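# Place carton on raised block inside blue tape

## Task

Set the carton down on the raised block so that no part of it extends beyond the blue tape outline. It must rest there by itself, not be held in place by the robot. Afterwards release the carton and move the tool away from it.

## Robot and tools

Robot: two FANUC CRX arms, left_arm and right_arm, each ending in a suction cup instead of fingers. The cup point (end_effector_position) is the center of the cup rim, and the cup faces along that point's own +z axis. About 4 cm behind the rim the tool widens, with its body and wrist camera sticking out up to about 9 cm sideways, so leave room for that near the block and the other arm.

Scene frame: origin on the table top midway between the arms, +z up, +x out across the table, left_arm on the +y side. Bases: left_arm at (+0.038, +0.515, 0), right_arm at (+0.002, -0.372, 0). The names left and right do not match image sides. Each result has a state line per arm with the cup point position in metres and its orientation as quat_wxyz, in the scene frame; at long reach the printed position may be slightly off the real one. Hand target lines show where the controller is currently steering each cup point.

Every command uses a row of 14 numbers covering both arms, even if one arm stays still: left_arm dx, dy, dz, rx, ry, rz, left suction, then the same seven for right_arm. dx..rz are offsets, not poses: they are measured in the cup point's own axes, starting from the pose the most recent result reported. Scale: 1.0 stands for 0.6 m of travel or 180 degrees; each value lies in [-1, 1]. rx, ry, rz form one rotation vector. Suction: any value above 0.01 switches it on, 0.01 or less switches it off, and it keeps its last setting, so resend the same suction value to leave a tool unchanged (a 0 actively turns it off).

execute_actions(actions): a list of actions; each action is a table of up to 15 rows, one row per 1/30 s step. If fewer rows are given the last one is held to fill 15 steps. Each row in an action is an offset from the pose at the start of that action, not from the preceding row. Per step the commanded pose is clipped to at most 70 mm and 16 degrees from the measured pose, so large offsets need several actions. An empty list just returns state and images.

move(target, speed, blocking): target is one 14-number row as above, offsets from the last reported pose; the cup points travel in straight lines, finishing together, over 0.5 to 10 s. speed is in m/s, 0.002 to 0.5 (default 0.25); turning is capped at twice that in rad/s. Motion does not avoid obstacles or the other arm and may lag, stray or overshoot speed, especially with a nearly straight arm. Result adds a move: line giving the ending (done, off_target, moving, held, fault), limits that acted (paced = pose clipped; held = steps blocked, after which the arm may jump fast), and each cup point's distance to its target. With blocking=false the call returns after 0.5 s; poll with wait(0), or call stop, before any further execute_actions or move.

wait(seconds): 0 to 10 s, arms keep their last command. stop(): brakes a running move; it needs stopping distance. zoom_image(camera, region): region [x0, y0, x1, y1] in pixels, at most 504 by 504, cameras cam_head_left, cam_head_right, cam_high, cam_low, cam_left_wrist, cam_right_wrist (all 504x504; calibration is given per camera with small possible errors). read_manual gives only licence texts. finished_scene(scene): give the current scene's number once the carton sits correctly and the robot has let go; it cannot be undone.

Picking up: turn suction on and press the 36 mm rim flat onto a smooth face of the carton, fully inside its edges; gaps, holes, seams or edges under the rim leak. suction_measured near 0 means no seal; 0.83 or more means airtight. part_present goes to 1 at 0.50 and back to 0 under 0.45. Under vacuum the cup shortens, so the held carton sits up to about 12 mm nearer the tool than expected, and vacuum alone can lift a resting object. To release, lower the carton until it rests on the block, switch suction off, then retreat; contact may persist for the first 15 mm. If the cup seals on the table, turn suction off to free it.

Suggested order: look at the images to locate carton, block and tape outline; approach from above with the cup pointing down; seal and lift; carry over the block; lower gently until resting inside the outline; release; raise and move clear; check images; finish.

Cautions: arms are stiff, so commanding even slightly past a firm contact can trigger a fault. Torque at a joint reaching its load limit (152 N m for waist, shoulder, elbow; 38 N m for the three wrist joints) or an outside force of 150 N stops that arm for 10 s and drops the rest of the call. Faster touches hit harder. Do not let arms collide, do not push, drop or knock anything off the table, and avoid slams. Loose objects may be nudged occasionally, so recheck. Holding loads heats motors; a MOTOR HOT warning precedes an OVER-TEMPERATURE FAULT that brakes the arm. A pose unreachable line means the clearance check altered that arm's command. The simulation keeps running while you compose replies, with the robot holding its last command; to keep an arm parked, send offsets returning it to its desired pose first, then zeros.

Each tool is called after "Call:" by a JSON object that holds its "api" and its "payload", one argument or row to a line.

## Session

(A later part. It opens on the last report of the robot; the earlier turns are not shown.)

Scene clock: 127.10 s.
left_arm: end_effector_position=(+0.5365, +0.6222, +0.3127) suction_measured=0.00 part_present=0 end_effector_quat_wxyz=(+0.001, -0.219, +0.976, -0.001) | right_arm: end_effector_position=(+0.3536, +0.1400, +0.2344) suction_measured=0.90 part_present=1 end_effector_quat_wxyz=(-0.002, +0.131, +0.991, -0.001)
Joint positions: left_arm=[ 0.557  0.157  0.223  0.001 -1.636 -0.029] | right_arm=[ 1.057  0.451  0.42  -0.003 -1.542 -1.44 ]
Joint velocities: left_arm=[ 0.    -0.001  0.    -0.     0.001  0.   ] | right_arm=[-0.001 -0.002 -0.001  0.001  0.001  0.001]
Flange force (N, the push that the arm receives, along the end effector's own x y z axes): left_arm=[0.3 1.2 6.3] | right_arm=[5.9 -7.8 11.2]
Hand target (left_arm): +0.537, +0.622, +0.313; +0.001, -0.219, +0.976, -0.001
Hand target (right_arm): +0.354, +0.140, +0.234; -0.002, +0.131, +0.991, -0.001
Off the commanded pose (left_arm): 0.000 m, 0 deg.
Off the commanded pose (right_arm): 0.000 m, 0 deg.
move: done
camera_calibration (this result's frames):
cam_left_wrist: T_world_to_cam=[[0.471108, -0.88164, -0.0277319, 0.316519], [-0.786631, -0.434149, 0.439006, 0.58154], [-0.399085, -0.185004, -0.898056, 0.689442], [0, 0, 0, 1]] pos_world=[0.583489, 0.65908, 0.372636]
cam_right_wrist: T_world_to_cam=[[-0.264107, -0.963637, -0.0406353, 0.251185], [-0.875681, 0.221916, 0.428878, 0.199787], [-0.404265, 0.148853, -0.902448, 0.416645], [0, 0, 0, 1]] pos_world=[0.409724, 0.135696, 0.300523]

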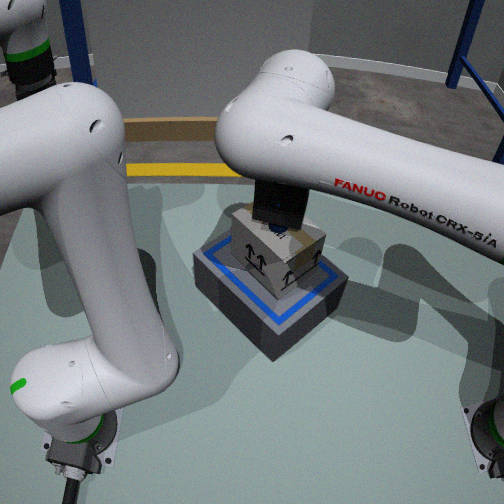

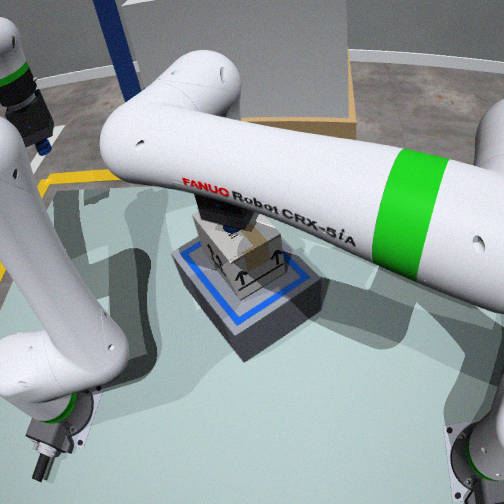

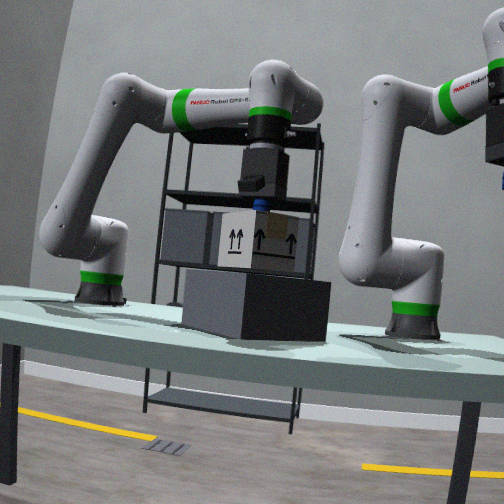

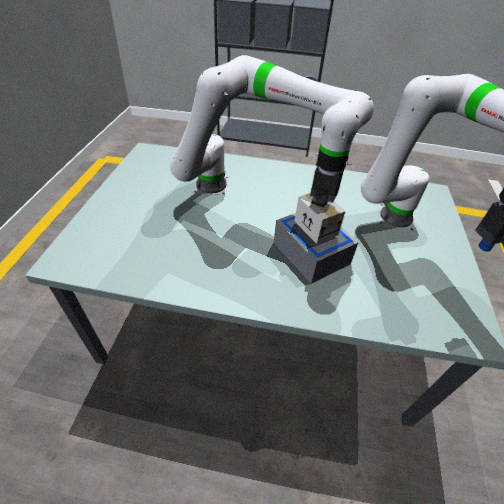

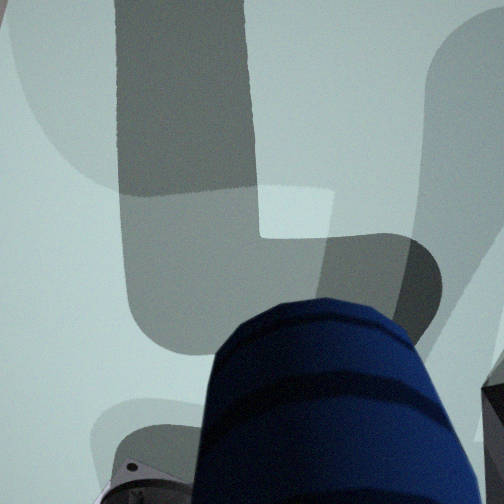

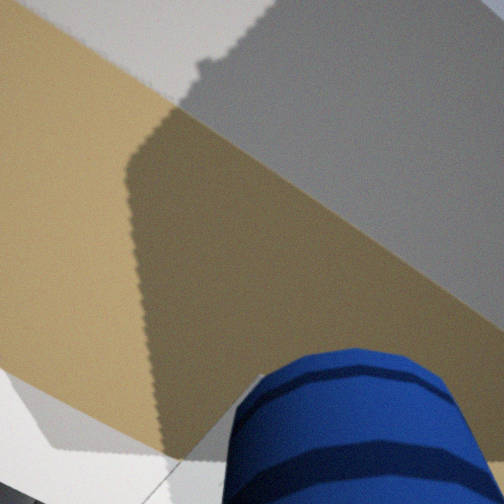

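Call:
{"api": "move", "payload": {
  "target": [0,0,0,0,0,0,0, 0,0,0.013,0,0,0,1],
  "speed": 0.02
}}

Call:
{"api": "zoom_image", "payload": {
  "camera": "cam_high",
  "region": [160, 150, 360, 350]
}}

Scene clock: 143.10 s.
left_arm: end_effector_position=(+0.5365, +0.6222, +0.3127) suction_measured=0.00 part_present=0 end_effector_quat_wxyz=(+0.001, -0.219, +0.976, -0.001) | right_arm: end_effector_position=(+0.3536, +0.1400, +0.2266) suction_measured=0.90 part_present=1 end_effector_quat_wxyz=(-0.002, +0.131, +0.991, -0.001)
Joint positions: left_arm=[ 0.557  0.157  0.223  0.001 -1.636 -0.029] | right_arm=[ 1.057  0.451  0.403 -0.003 -1.524 -1.44 ]
Joint velocities: left_arm=[-0.001  0.001  0.    -0.001 -0.001 -0.   ] | right_arm=[ 0.    -0.    -0.001  0.001  0.001 -0.   ]
Flange force (N, the push that the arm receives, along the end effector's own x y z axes): left_arm=[-0.1 1.6 6.4] | right_arm=[4.6 -6.9 8.0]
Hand target (left_arm): +0.537, +0.622, +0.313; +0.001, -0.219, +0.976, -0.001
Hand target (right_arm): +0.354, +0.140, +0.227; -0.002, +0.131, +0.991, -0.001
Off the commanded pose (left_arm): 0.000 m, 0 deg.
Off the commanded pose (right_arm): 0.000 m, 0 deg.
move: done
camera_calibration (this result's frames):
cam_left_wrist: T_world_to_cam=[[0.471108, -0.881639, -0.0277319, 0.316519], [-0.786633, -0.43415, 0.439002, 0.581529], [-0.399081, -0.185003, -0.898058, 0.689438], [0, 0, 0, 1]] pos_world=[0.583477, 0.659074, 0.37264]
cam_right_wrist: T_world_to_cam=[[-0.264145, -0.963625, -0.0406672, 0.250875], [-0.87558, 0.221902, 0.429091, 0.203037], [-0.404459, 0.14895, -0.902345, 0.409618], [0, 0, 0, 1]] pos_world=[0.409716, 0.135683, 0.292698]

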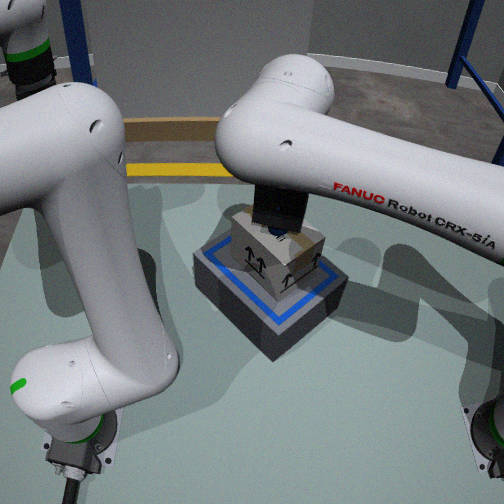

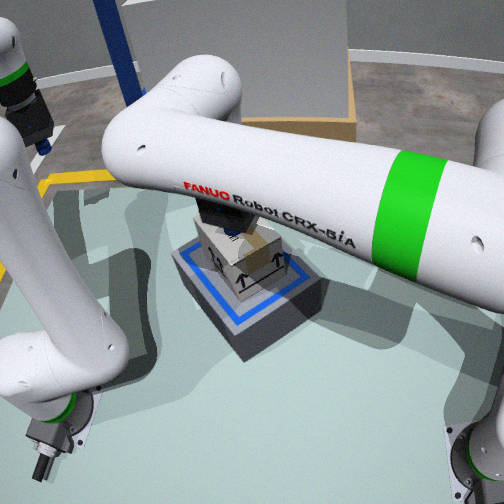

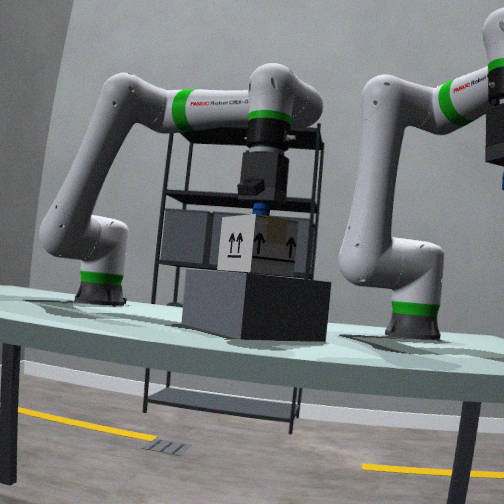

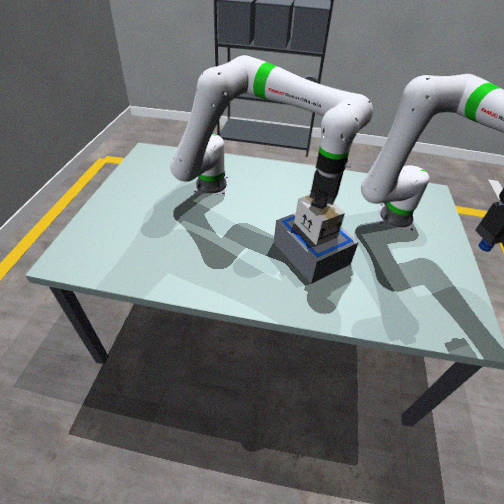

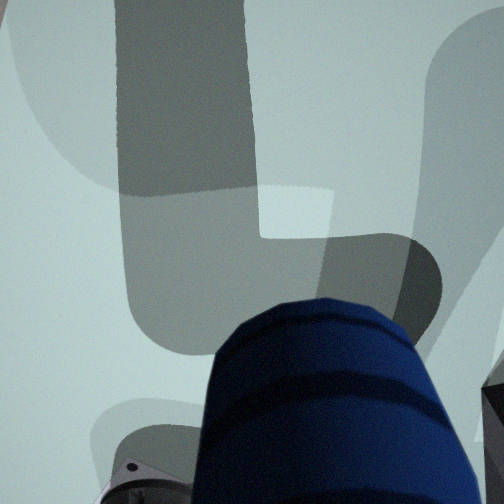

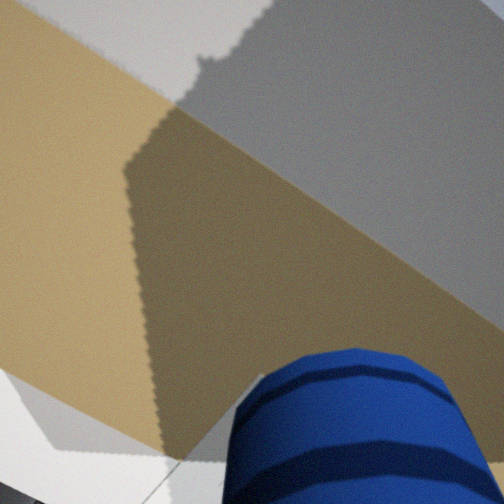

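Region (160, 150, 360, 350) of cam_high's 504x504 image, scaled by 2.520, with more detail than that image has.

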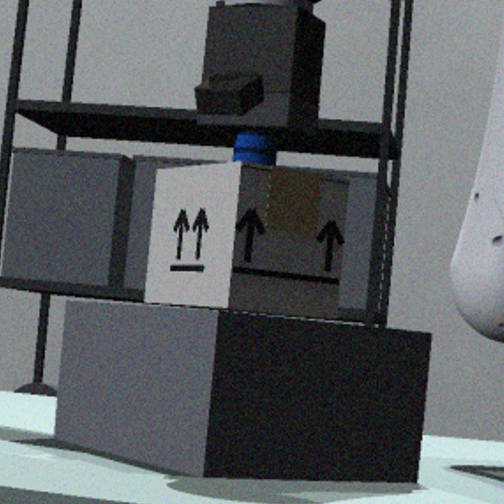

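About 3 mm left.

Call:
{"api": "move", "payload": {
  "target": [0,0,0,0,0,0,0, 0,0,0.007,0,0,0,1],
  "speed": 0.015
}}

Call:
{"api": "zoom_image", "payload": {
  "camera": "cam_high",
  "region": [160, 150, 360, 350]
}}

Scene clock: 149.23 s.
left_arm: end_effector_position=(+0.5365, +0.6222, +0.3127) suction_measured=0.00 part_present=0 end_effector_quat_wxyz=(+0.001, -0.219, +0.976, -0.001) | right_arm: end_effector_position=(+0.3536, +0.1400, +0.2224) suction_measured=0.90 part_present=1 end_effector_quat_wxyz=(-0.002, +0.131, +0.991, -0.001)
Joint positions: left_arm=[ 0.557  0.157  0.223  0.001 -1.636 -0.029] | right_arm=[ 1.057  0.452  0.394 -0.003 -1.515 -1.44 ]
Joint velocities: left_arm=[ 0.    -0.001  0.     0.001 -0.001  0.001] | right_arm=[ 0.    -0.    -0.     0.     0.     0.001]
Flange force (N, the push that the arm receives, along the end effector's own x y z axes): left_arm=[0.0 1.2 5.7] | right_arm=[4.3 -7.0 9.5]
Hand target (left_arm): +0.537, +0.622, +0.313; +0.001, -0.219, +0.976, -0.001
Hand target (right_arm): +0.354, +0.140, +0.222; -0.002, +0.131, +0.991, -0.001
Off the commanded pose (left_arm): 0.000 m, 0 deg.
Off the commanded pose (right_arm): 0.000 m, 0 deg.
move: done
camera_calibration (this result's frames):
cam_left_wrist: T_world_to_cam=[[0.471108, -0.881639, -0.0277319, 0.316519], [-0.786631, -0.434149, 0.439006, 0.58154], [-0.399085, -0.185004, -0.898056, 0.689442], [0, 0, 0, 1]] pos_world=[0.583489, 0.65908, 0.372636]
cam_right_wrist: T_world_to_cam=[[-0.264184, -0.963616, -0.0406372, 0.250721], [-0.875666, 0.221985, 0.428873, 0.204912], [-0.404248, 0.148886, -0.90245, 0.405833], [0, 0, 0, 1]] pos_world=[0.409728, 0.135689, 0.288551]

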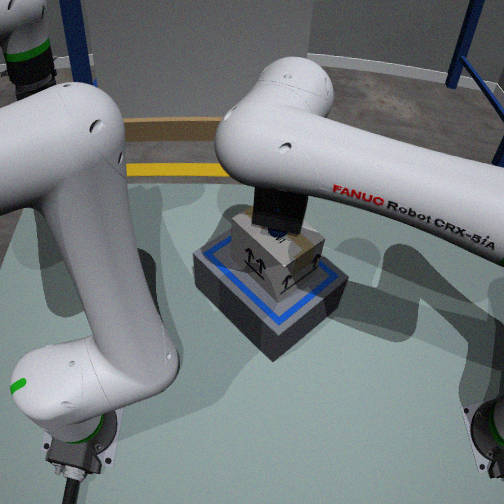

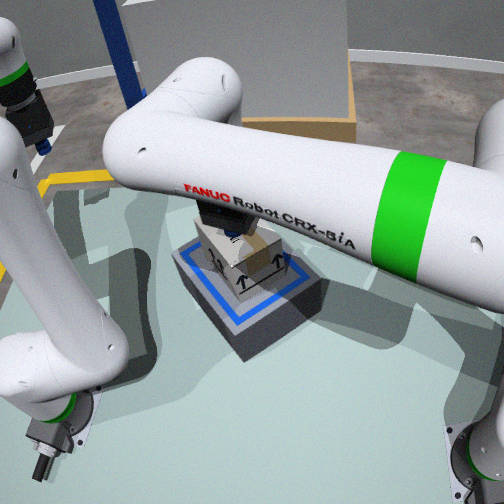

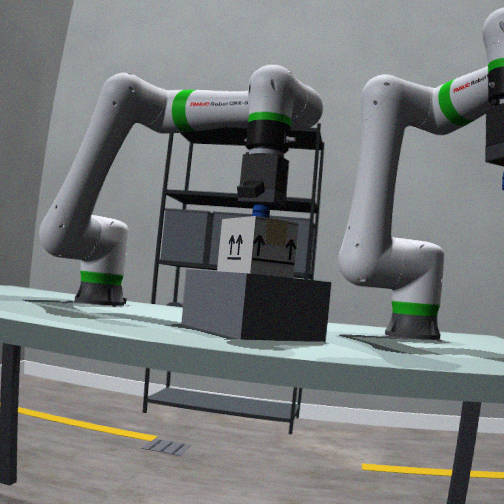

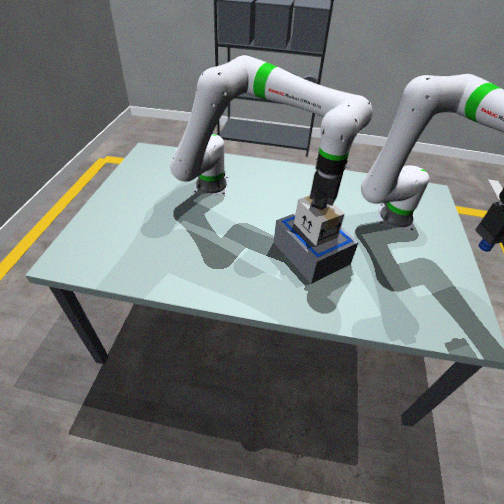

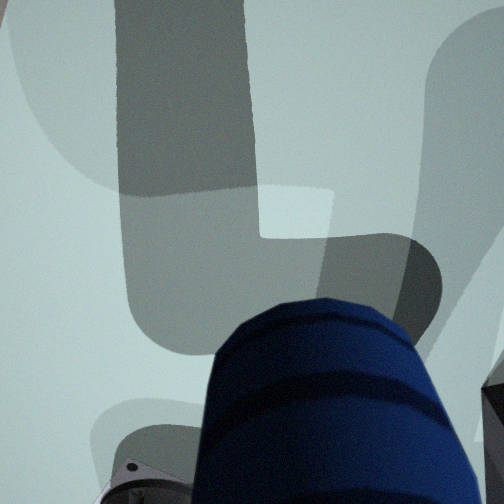

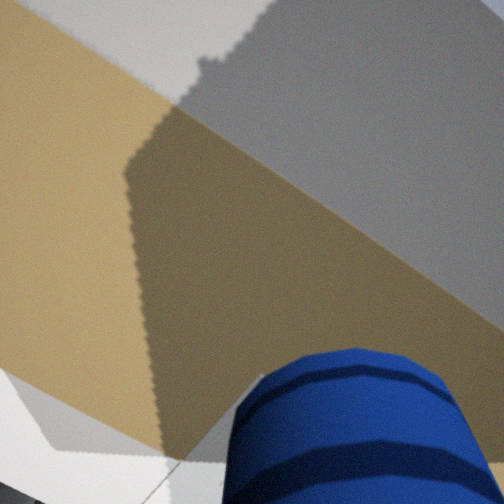

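Region (160, 150, 360, 350) of cam_high's 504x504 image, scaled by 2.520, with more detail than that image has.

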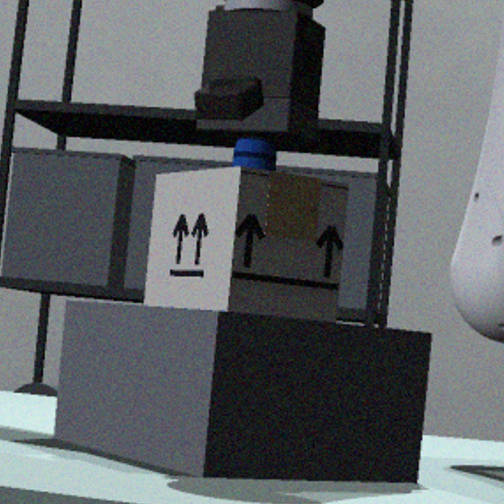

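Call:
{"api": "move", "payload": {
  "target": [0,0,0,0,0,0,0, 0,0,0.005,0,0,0,1],
  "speed": 0.015
}}

Call:
{"api": "zoom_image", "payload": {
  "camera": "cam_high",
  "region": [160, 150, 360, 350]
}}

Scene clock: 156.47 s.
left_arm: end_effector_position=(+0.5365, +0.6222, +0.3127) suction_measured=0.00 part_present=0 end_effector_quat_wxyz=(+0.001, -0.219, +0.976, -0.001) | right_arm: end_effector_position=(+0.3537, +0.1399, +0.2197) suction_measured=0.90 part_present=1 end_effector_quat_wxyz=(-0.001, +0.131, +0.991, -0.001)
Joint positions: left_arm=[ 0.557  0.157  0.223  0.001 -1.636 -0.029] | right_arm=[ 1.057  0.452  0.388 -0.003 -1.508 -1.44 ]
Joint velocities: left_arm=[ 0.     0.002  0.     0.    -0.     0.   ] | right_arm=[-0.     0.003 -0.002 -0.     0.    -0.002]
Flange force (N, the push that the arm receives, along the end effector's own x y z axes): left_arm=[0.5 0.3 6.5] | right_arm=[14.8 -7.3 -99.5]
Hand target (left_arm): +0.537, +0.622, +0.313; +0.001, -0.219, +0.976, -0.001
Hand target (right_arm): +0.354, +0.140, +0.219; -0.002, +0.131, +0.991, -0.001
Off the commanded pose (left_arm): 0.000 m, 0 deg.
Off the commanded pose (right_arm): 0.000 m, 0 deg.
move: done
camera_calibration (this result's frames):
cam_left_wrist: T_world_to_cam=[[0.471108, -0.881639, -0.0277318, 0.316519], [-0.786633, -0.43415, 0.439002, 0.581529], [-0.399081, -0.185003, -0.898058, 0.689438], [0, 0, 0, 1]] pos_world=[0.583477, 0.659074, 0.372641]
cam_right_wrist: T_world_to_cam=[[-0.264148, -0.963605, -0.041123, 0.250699], [-0.875804, 0.221784, 0.428695, 0.206261], [-0.403972, 0.149255, -0.902513, 0.403311], [0, 0, 0, 1]] pos_world=[0.409792, 0.135633, 0.28588]

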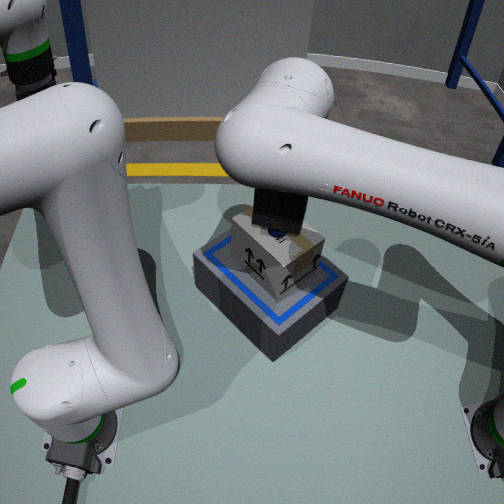

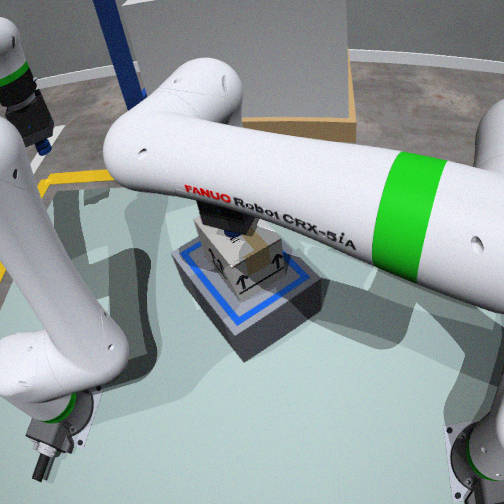

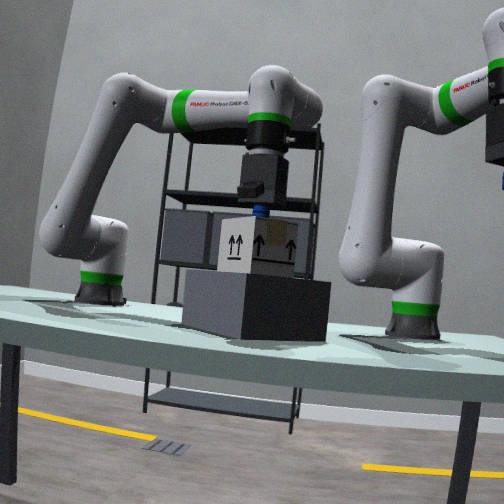

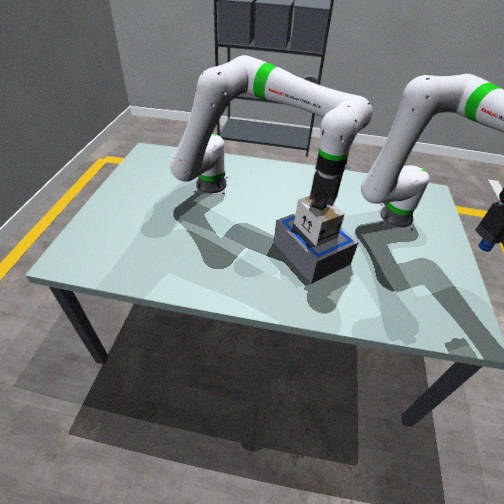

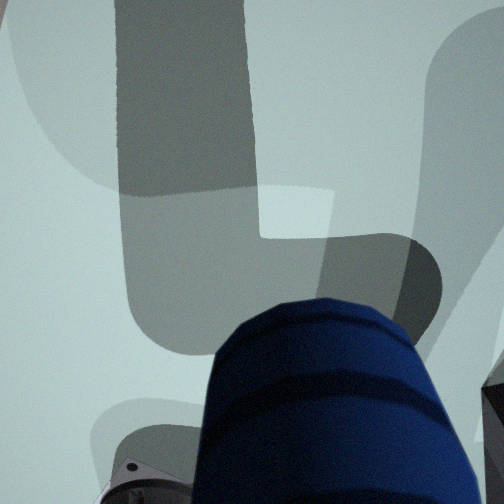

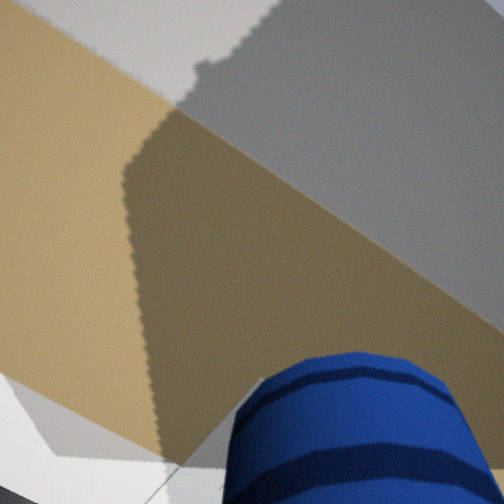

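Region (160, 150, 360, 350) of cam_high's 504x504 image, scaled by 2.520, with more detail than that image has.

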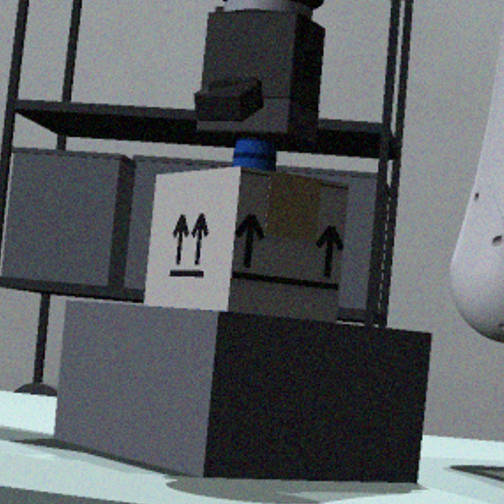

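Landed (pressing hard); release and back off.

Call:
{"api": "move", "payload": {
  "target": [0,0,0,0,0,0,0, 0,0,-0.004,0,0,0,0],
  "speed": 0.01
}}

Call:
{"api": "move", "payload": {
  "target": [0,0,0,0,0,0,0, 0,0,-0.12,0,0,0,0],
  "speed": 0.15
}}

Call:
{"api": "move", "payload": {
  "target": [0,0,0,0,0,0,0, -0.15,-0.55,-0.05,0,0,0,0],
  "speed": 0.4
}}

Scene clock: 166.47 s.
left_arm: end_effector_position=(+0.5365, +0.6222, +0.3127) suction_measured=0.00 part_present=0 end_effector_quat_wxyz=(+0.001, -0.219, +0.976, -0.001) | right_arm: end_effector_position=(+0.3535, +0.1400, +0.2219) suction_measured=0.01 part_present=0 end_effector_quat_wxyz=(-0.002, +0.131, +0.991, -0.001)
Joint positions: left_arm=[ 0.557  0.157  0.223  0.001 -1.636 -0.029] | right_arm=[ 1.057  0.452  0.392 -0.003 -1.513 -1.44 ]
Joint velocities: left_arm=[ 0.001 -0.001 -0.    -0.001  0.001 -0.001] | right_arm=[-0.    -0.001  0.001  0.001 -0.002 -0.001]
Flange force (N, the push that the arm receives, along the end effector's own x y z axes): left_arm=[-0.3 1.1 5.8] | right_arm=[2.8 -11.6 -13.9]
Hand target (left_arm): +0.537, +0.622, +0.313; +0.001, -0.219, +0.976, -0.001
Hand target (right_arm): +0.354, +0.140, +0.222; -0.001, +0.131, +0.991, -0.001
Off the commanded pose (left_arm): 0.000 m, 0 deg.
Off the commanded pose (right_arm): 0.000 m, 0 deg.
move: done
camera_calibration (this result's frames):
cam_left_wrist: T_world_to_cam=[[0.471108, -0.88164, -0.0277319, 0.316519], [-0.786631, -0.434149, 0.439006, 0.581539], [-0.399085, -0.185005, -0.898056, 0.689442], [0, 0, 0, 1]] pos_world=[0.583489, 0.65908, 0.372636]
cam_right_wrist: T_world_to_cam=[[-0.2642, -0.963608, -0.0407306, 0.250702], [-0.875603, 0.221936, 0.429027, 0.205044], [-0.404374, 0.149013, -0.902373, 0.405315], [0, 0, 0, 1]] pos_world=[0.409672, 0.135674, 0.287987]

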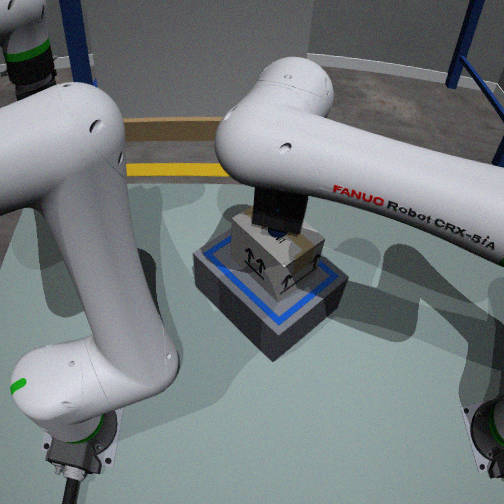

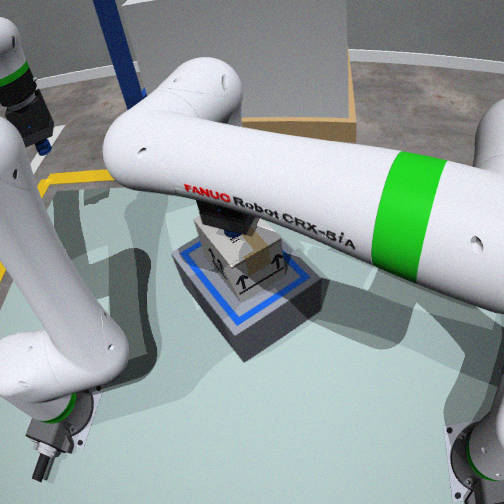

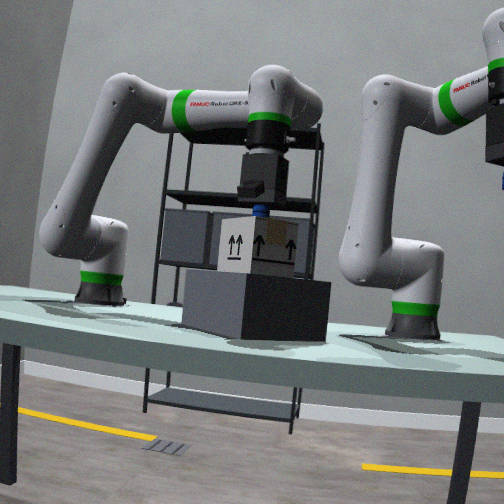

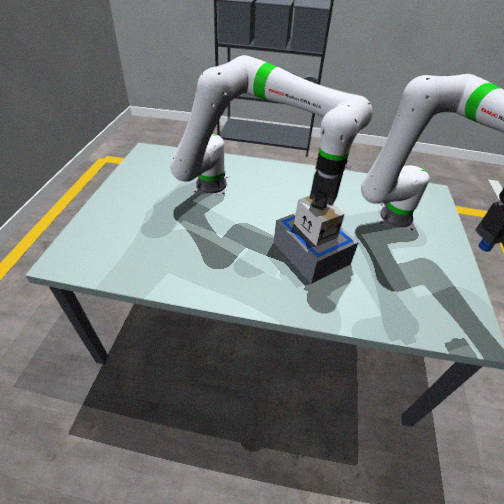

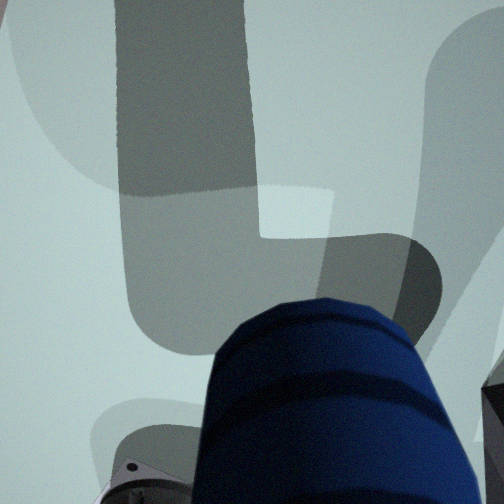

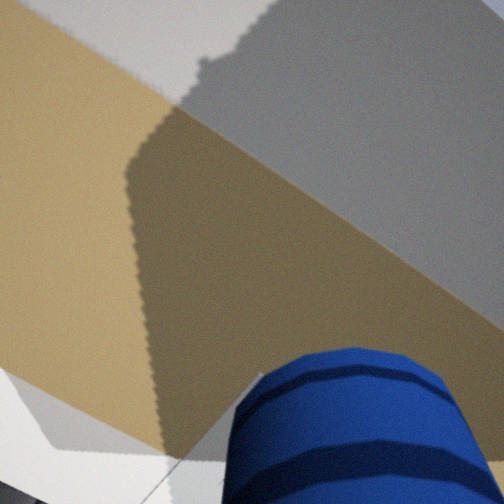

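Scene clock: 167.33 s.
left_arm: end_effector_position=(+0.5365, +0.6222, +0.3127) suction_measured=0.00 part_present=0 end_effector_quat_wxyz=(+0.001, -0.219, +0.976, -0.001) | right_arm: end_effector_position=(+0.3535, +0.1400, +0.2939) suction_measured=0.01 part_present=0 end_effector_quat_wxyz=(-0.002, +0.131, +0.991, -0.001)
Joint positions: left_arm=[ 0.557  0.157  0.223  0.001 -1.636 -0.029] | right_arm=[ 1.057  0.457  0.567 -0.003 -1.683 -1.441]
Joint velocities: left_arm=[ 0.001 -0.    -0.     0.    -0.001  0.001] | right_arm=[ 0.     0.001  0.002  0.    -0.001  0.   ]
Flange force (N, the push that the arm receives, along the end effector's own x y z axes): left_arm=[-0.4 0.9 5.7] | right_arm=[7.1 -12.7 6.9]
Hand target (left_arm): +0.537, +0.622, +0.313; +0.001, -0.219, +0.976, -0.001
Hand target (right_arm): +0.354, +0.140, +0.294; -0.002, +0.131, +0.991, -0.001
Off the commanded pose (left_arm): 0.000 m, 0 deg.
Off the commanded pose (right_arm): 0.000 m, 0 deg.
move: done
camera_calibration (this result's frames):
cam_left_wrist: T_world_to_cam=[[0.471108, -0.88164, -0.027732, 0.316519], [-0.786631, -0.434149, 0.439006, 0.58154], [-0.399085, -0.185005, -0.898056, 0.689442], [0, 0, 0, 1]] pos_world=[0.583489, 0.65908, 0.372636]
cam_right_wrist: T_world_to_cam=[[-0.263739, -0.963736, -0.0406812, 0.253505], [-0.875832, 0.221585, 0.428741, 0.174361], [-0.404178, 0.148706, -0.902511, 0.470302], [0, 0, 0, 1]] pos_world=[0.409656, 0.135739, 0.36001]

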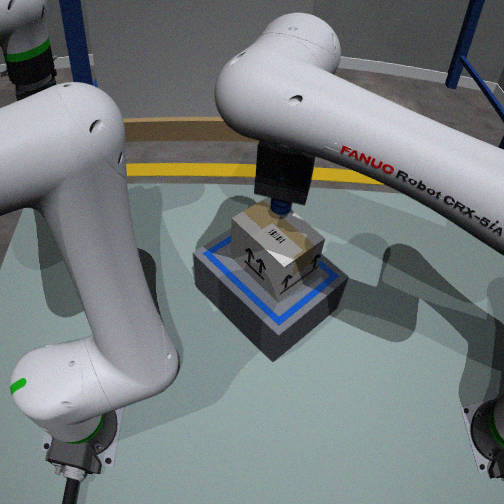

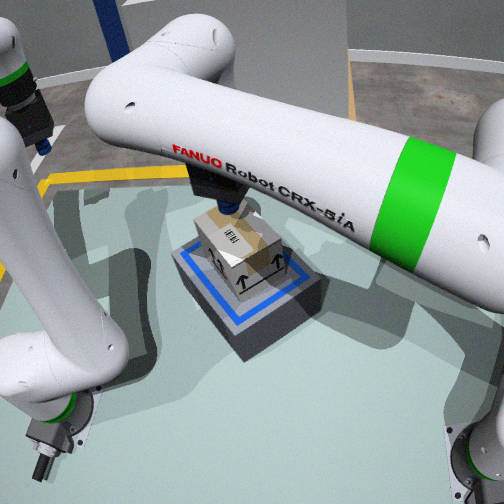

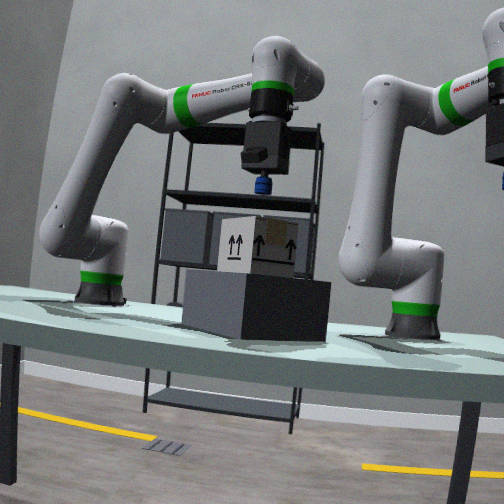

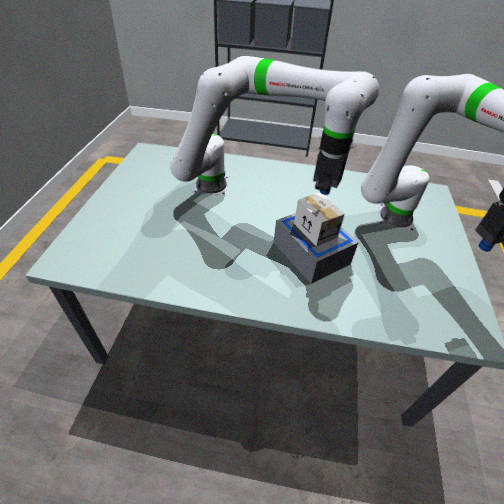

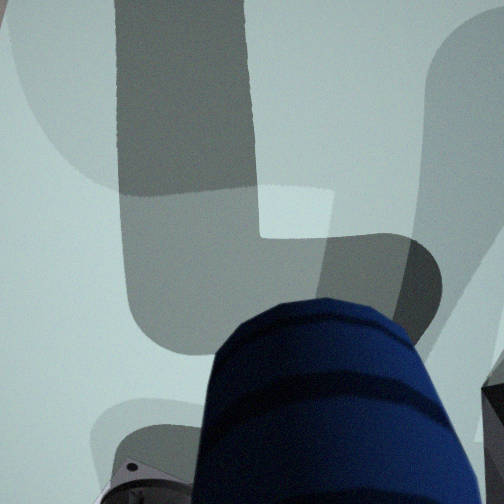

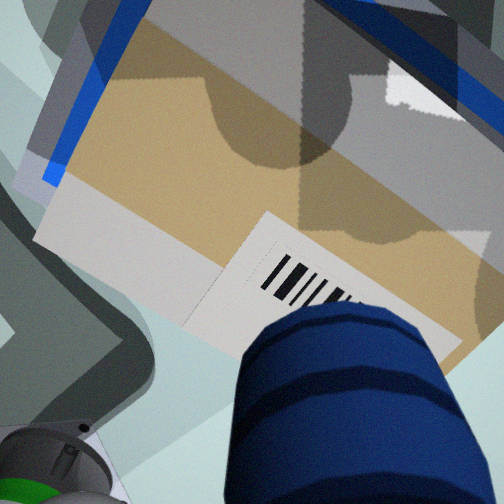

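Scene clock: 168.73 s.
left_arm: end_effector_position=(+0.5365, +0.6222, +0.3127) suction_measured=0.00 part_present=0 end_effector_quat_wxyz=(+0.001, -0.219, +0.976, -0.001) | right_arm: end_effector_position=(+0.3553, -0.2017, +0.3244) suction_measured=0.01 part_present=0 end_effector_quat_wxyz=(-0.002, +0.131, +0.991, -0.000)
Joint positions: left_arm=[ 0.557  0.157  0.223  0.001 -1.636 -0.029] | right_arm=[ 0.663 -0.139 -0.047 -0.003 -1.665 -1.046]
Joint velocities: left_arm=[-0.    -0.    -0.     0.     0.001  0.001] | right_arm=[-0.001 -0.002  0.001  0.    -0.     0.001]
Flange force (N, the push that the arm receives, along the end effector's own x y z axes): left_arm=[0.0 0.5 5.5] | right_arm=[9.0 2.1 3.5]
Hand target (left_arm): +0.537, +0.622, +0.313; +0.001, -0.219, +0.976, -0.001
Hand target (right_arm): +0.355, -0.202, +0.324; -0.002, +0.131, +0.991, -0.000
Off the commanded pose (left_arm): 0.000 m, 0 deg.
Off the commanded pose (right_arm): 0.001 m, 0 deg.
move: done
camera_calibration (this result's frames):
cam_left_wrist: T_world_to_cam=[[0.471108, -0.88164, -0.0277319, 0.316519], [-0.786631, -0.434149, 0.439006, 0.581539], [-0.399085, -0.185005, -0.898056, 0.689442], [0, 0, 0, 1]] pos_world=[0.583489, 0.65908, 0.372636]
cam_right_wrist: T_world_to_cam=[[-0.263763, -0.963674, -0.0419823, -0.0736498], [-0.87579, 0.221014, 0.429121, 0.238293], [-0.404254, 0.149954, -0.902271, 0.54957], [0, 0, 0, 1]] pos_world=[0.411434, -0.206051, 0.390513]

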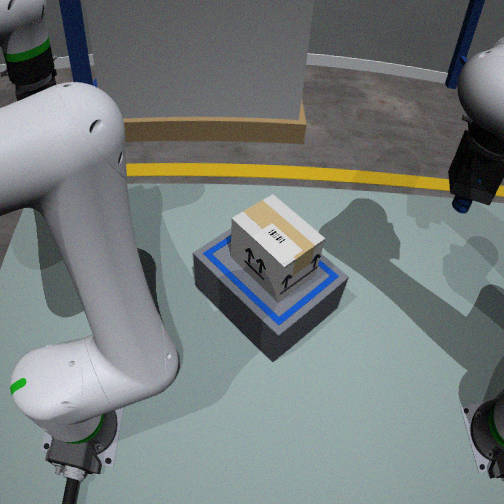

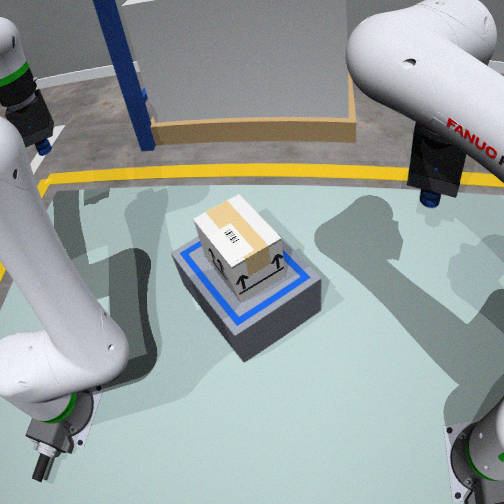

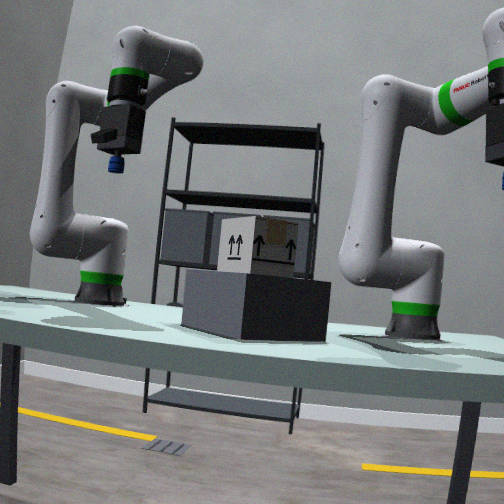

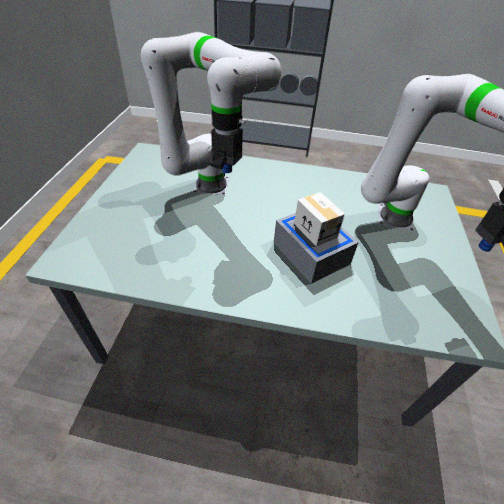

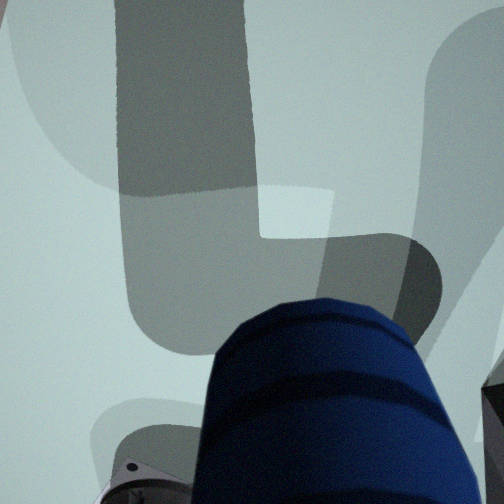

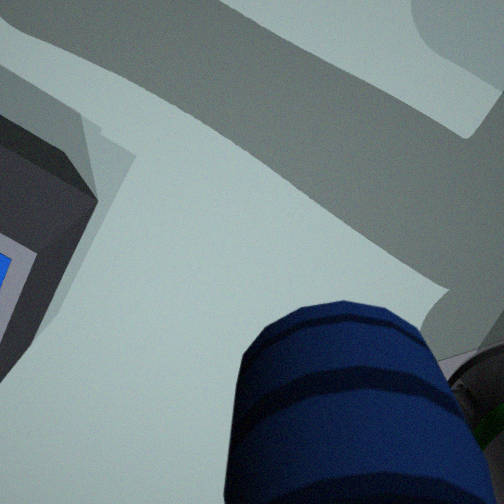

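Call:
{"api": "zoom_image", "payload": {
  "camera": "cam_low",
  "region": [260, 180, 370, 290]
}}

Call:
{"api": "zoom_image", "payload": {
  "camera": "cam_head_left",
  "region": [180, 180, 360, 360]
}}

Region (260, 180, 370, 290) of cam_low's 504x504 image, scaled by 4.582, with more detail than that image has.

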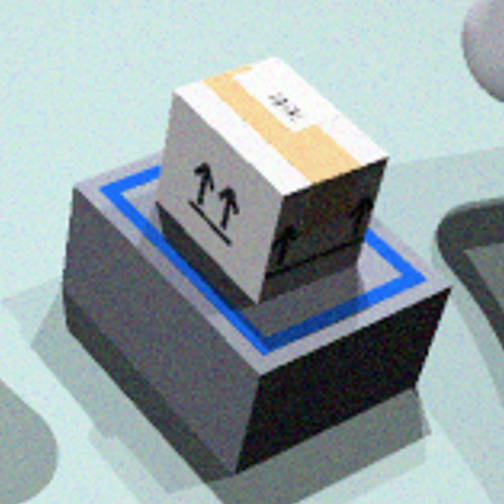

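Region (180, 180, 360, 360) of cam_head_left's 504x504 image, scaled by 2.800, with more detail than that image has.

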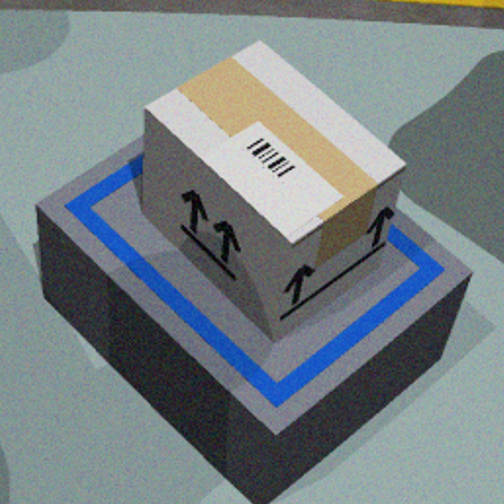

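Inside from both sides.

Call:
{"api": "finished_scene", "payload": {
  "scene": 1
}}

The scene is finished: the task was done.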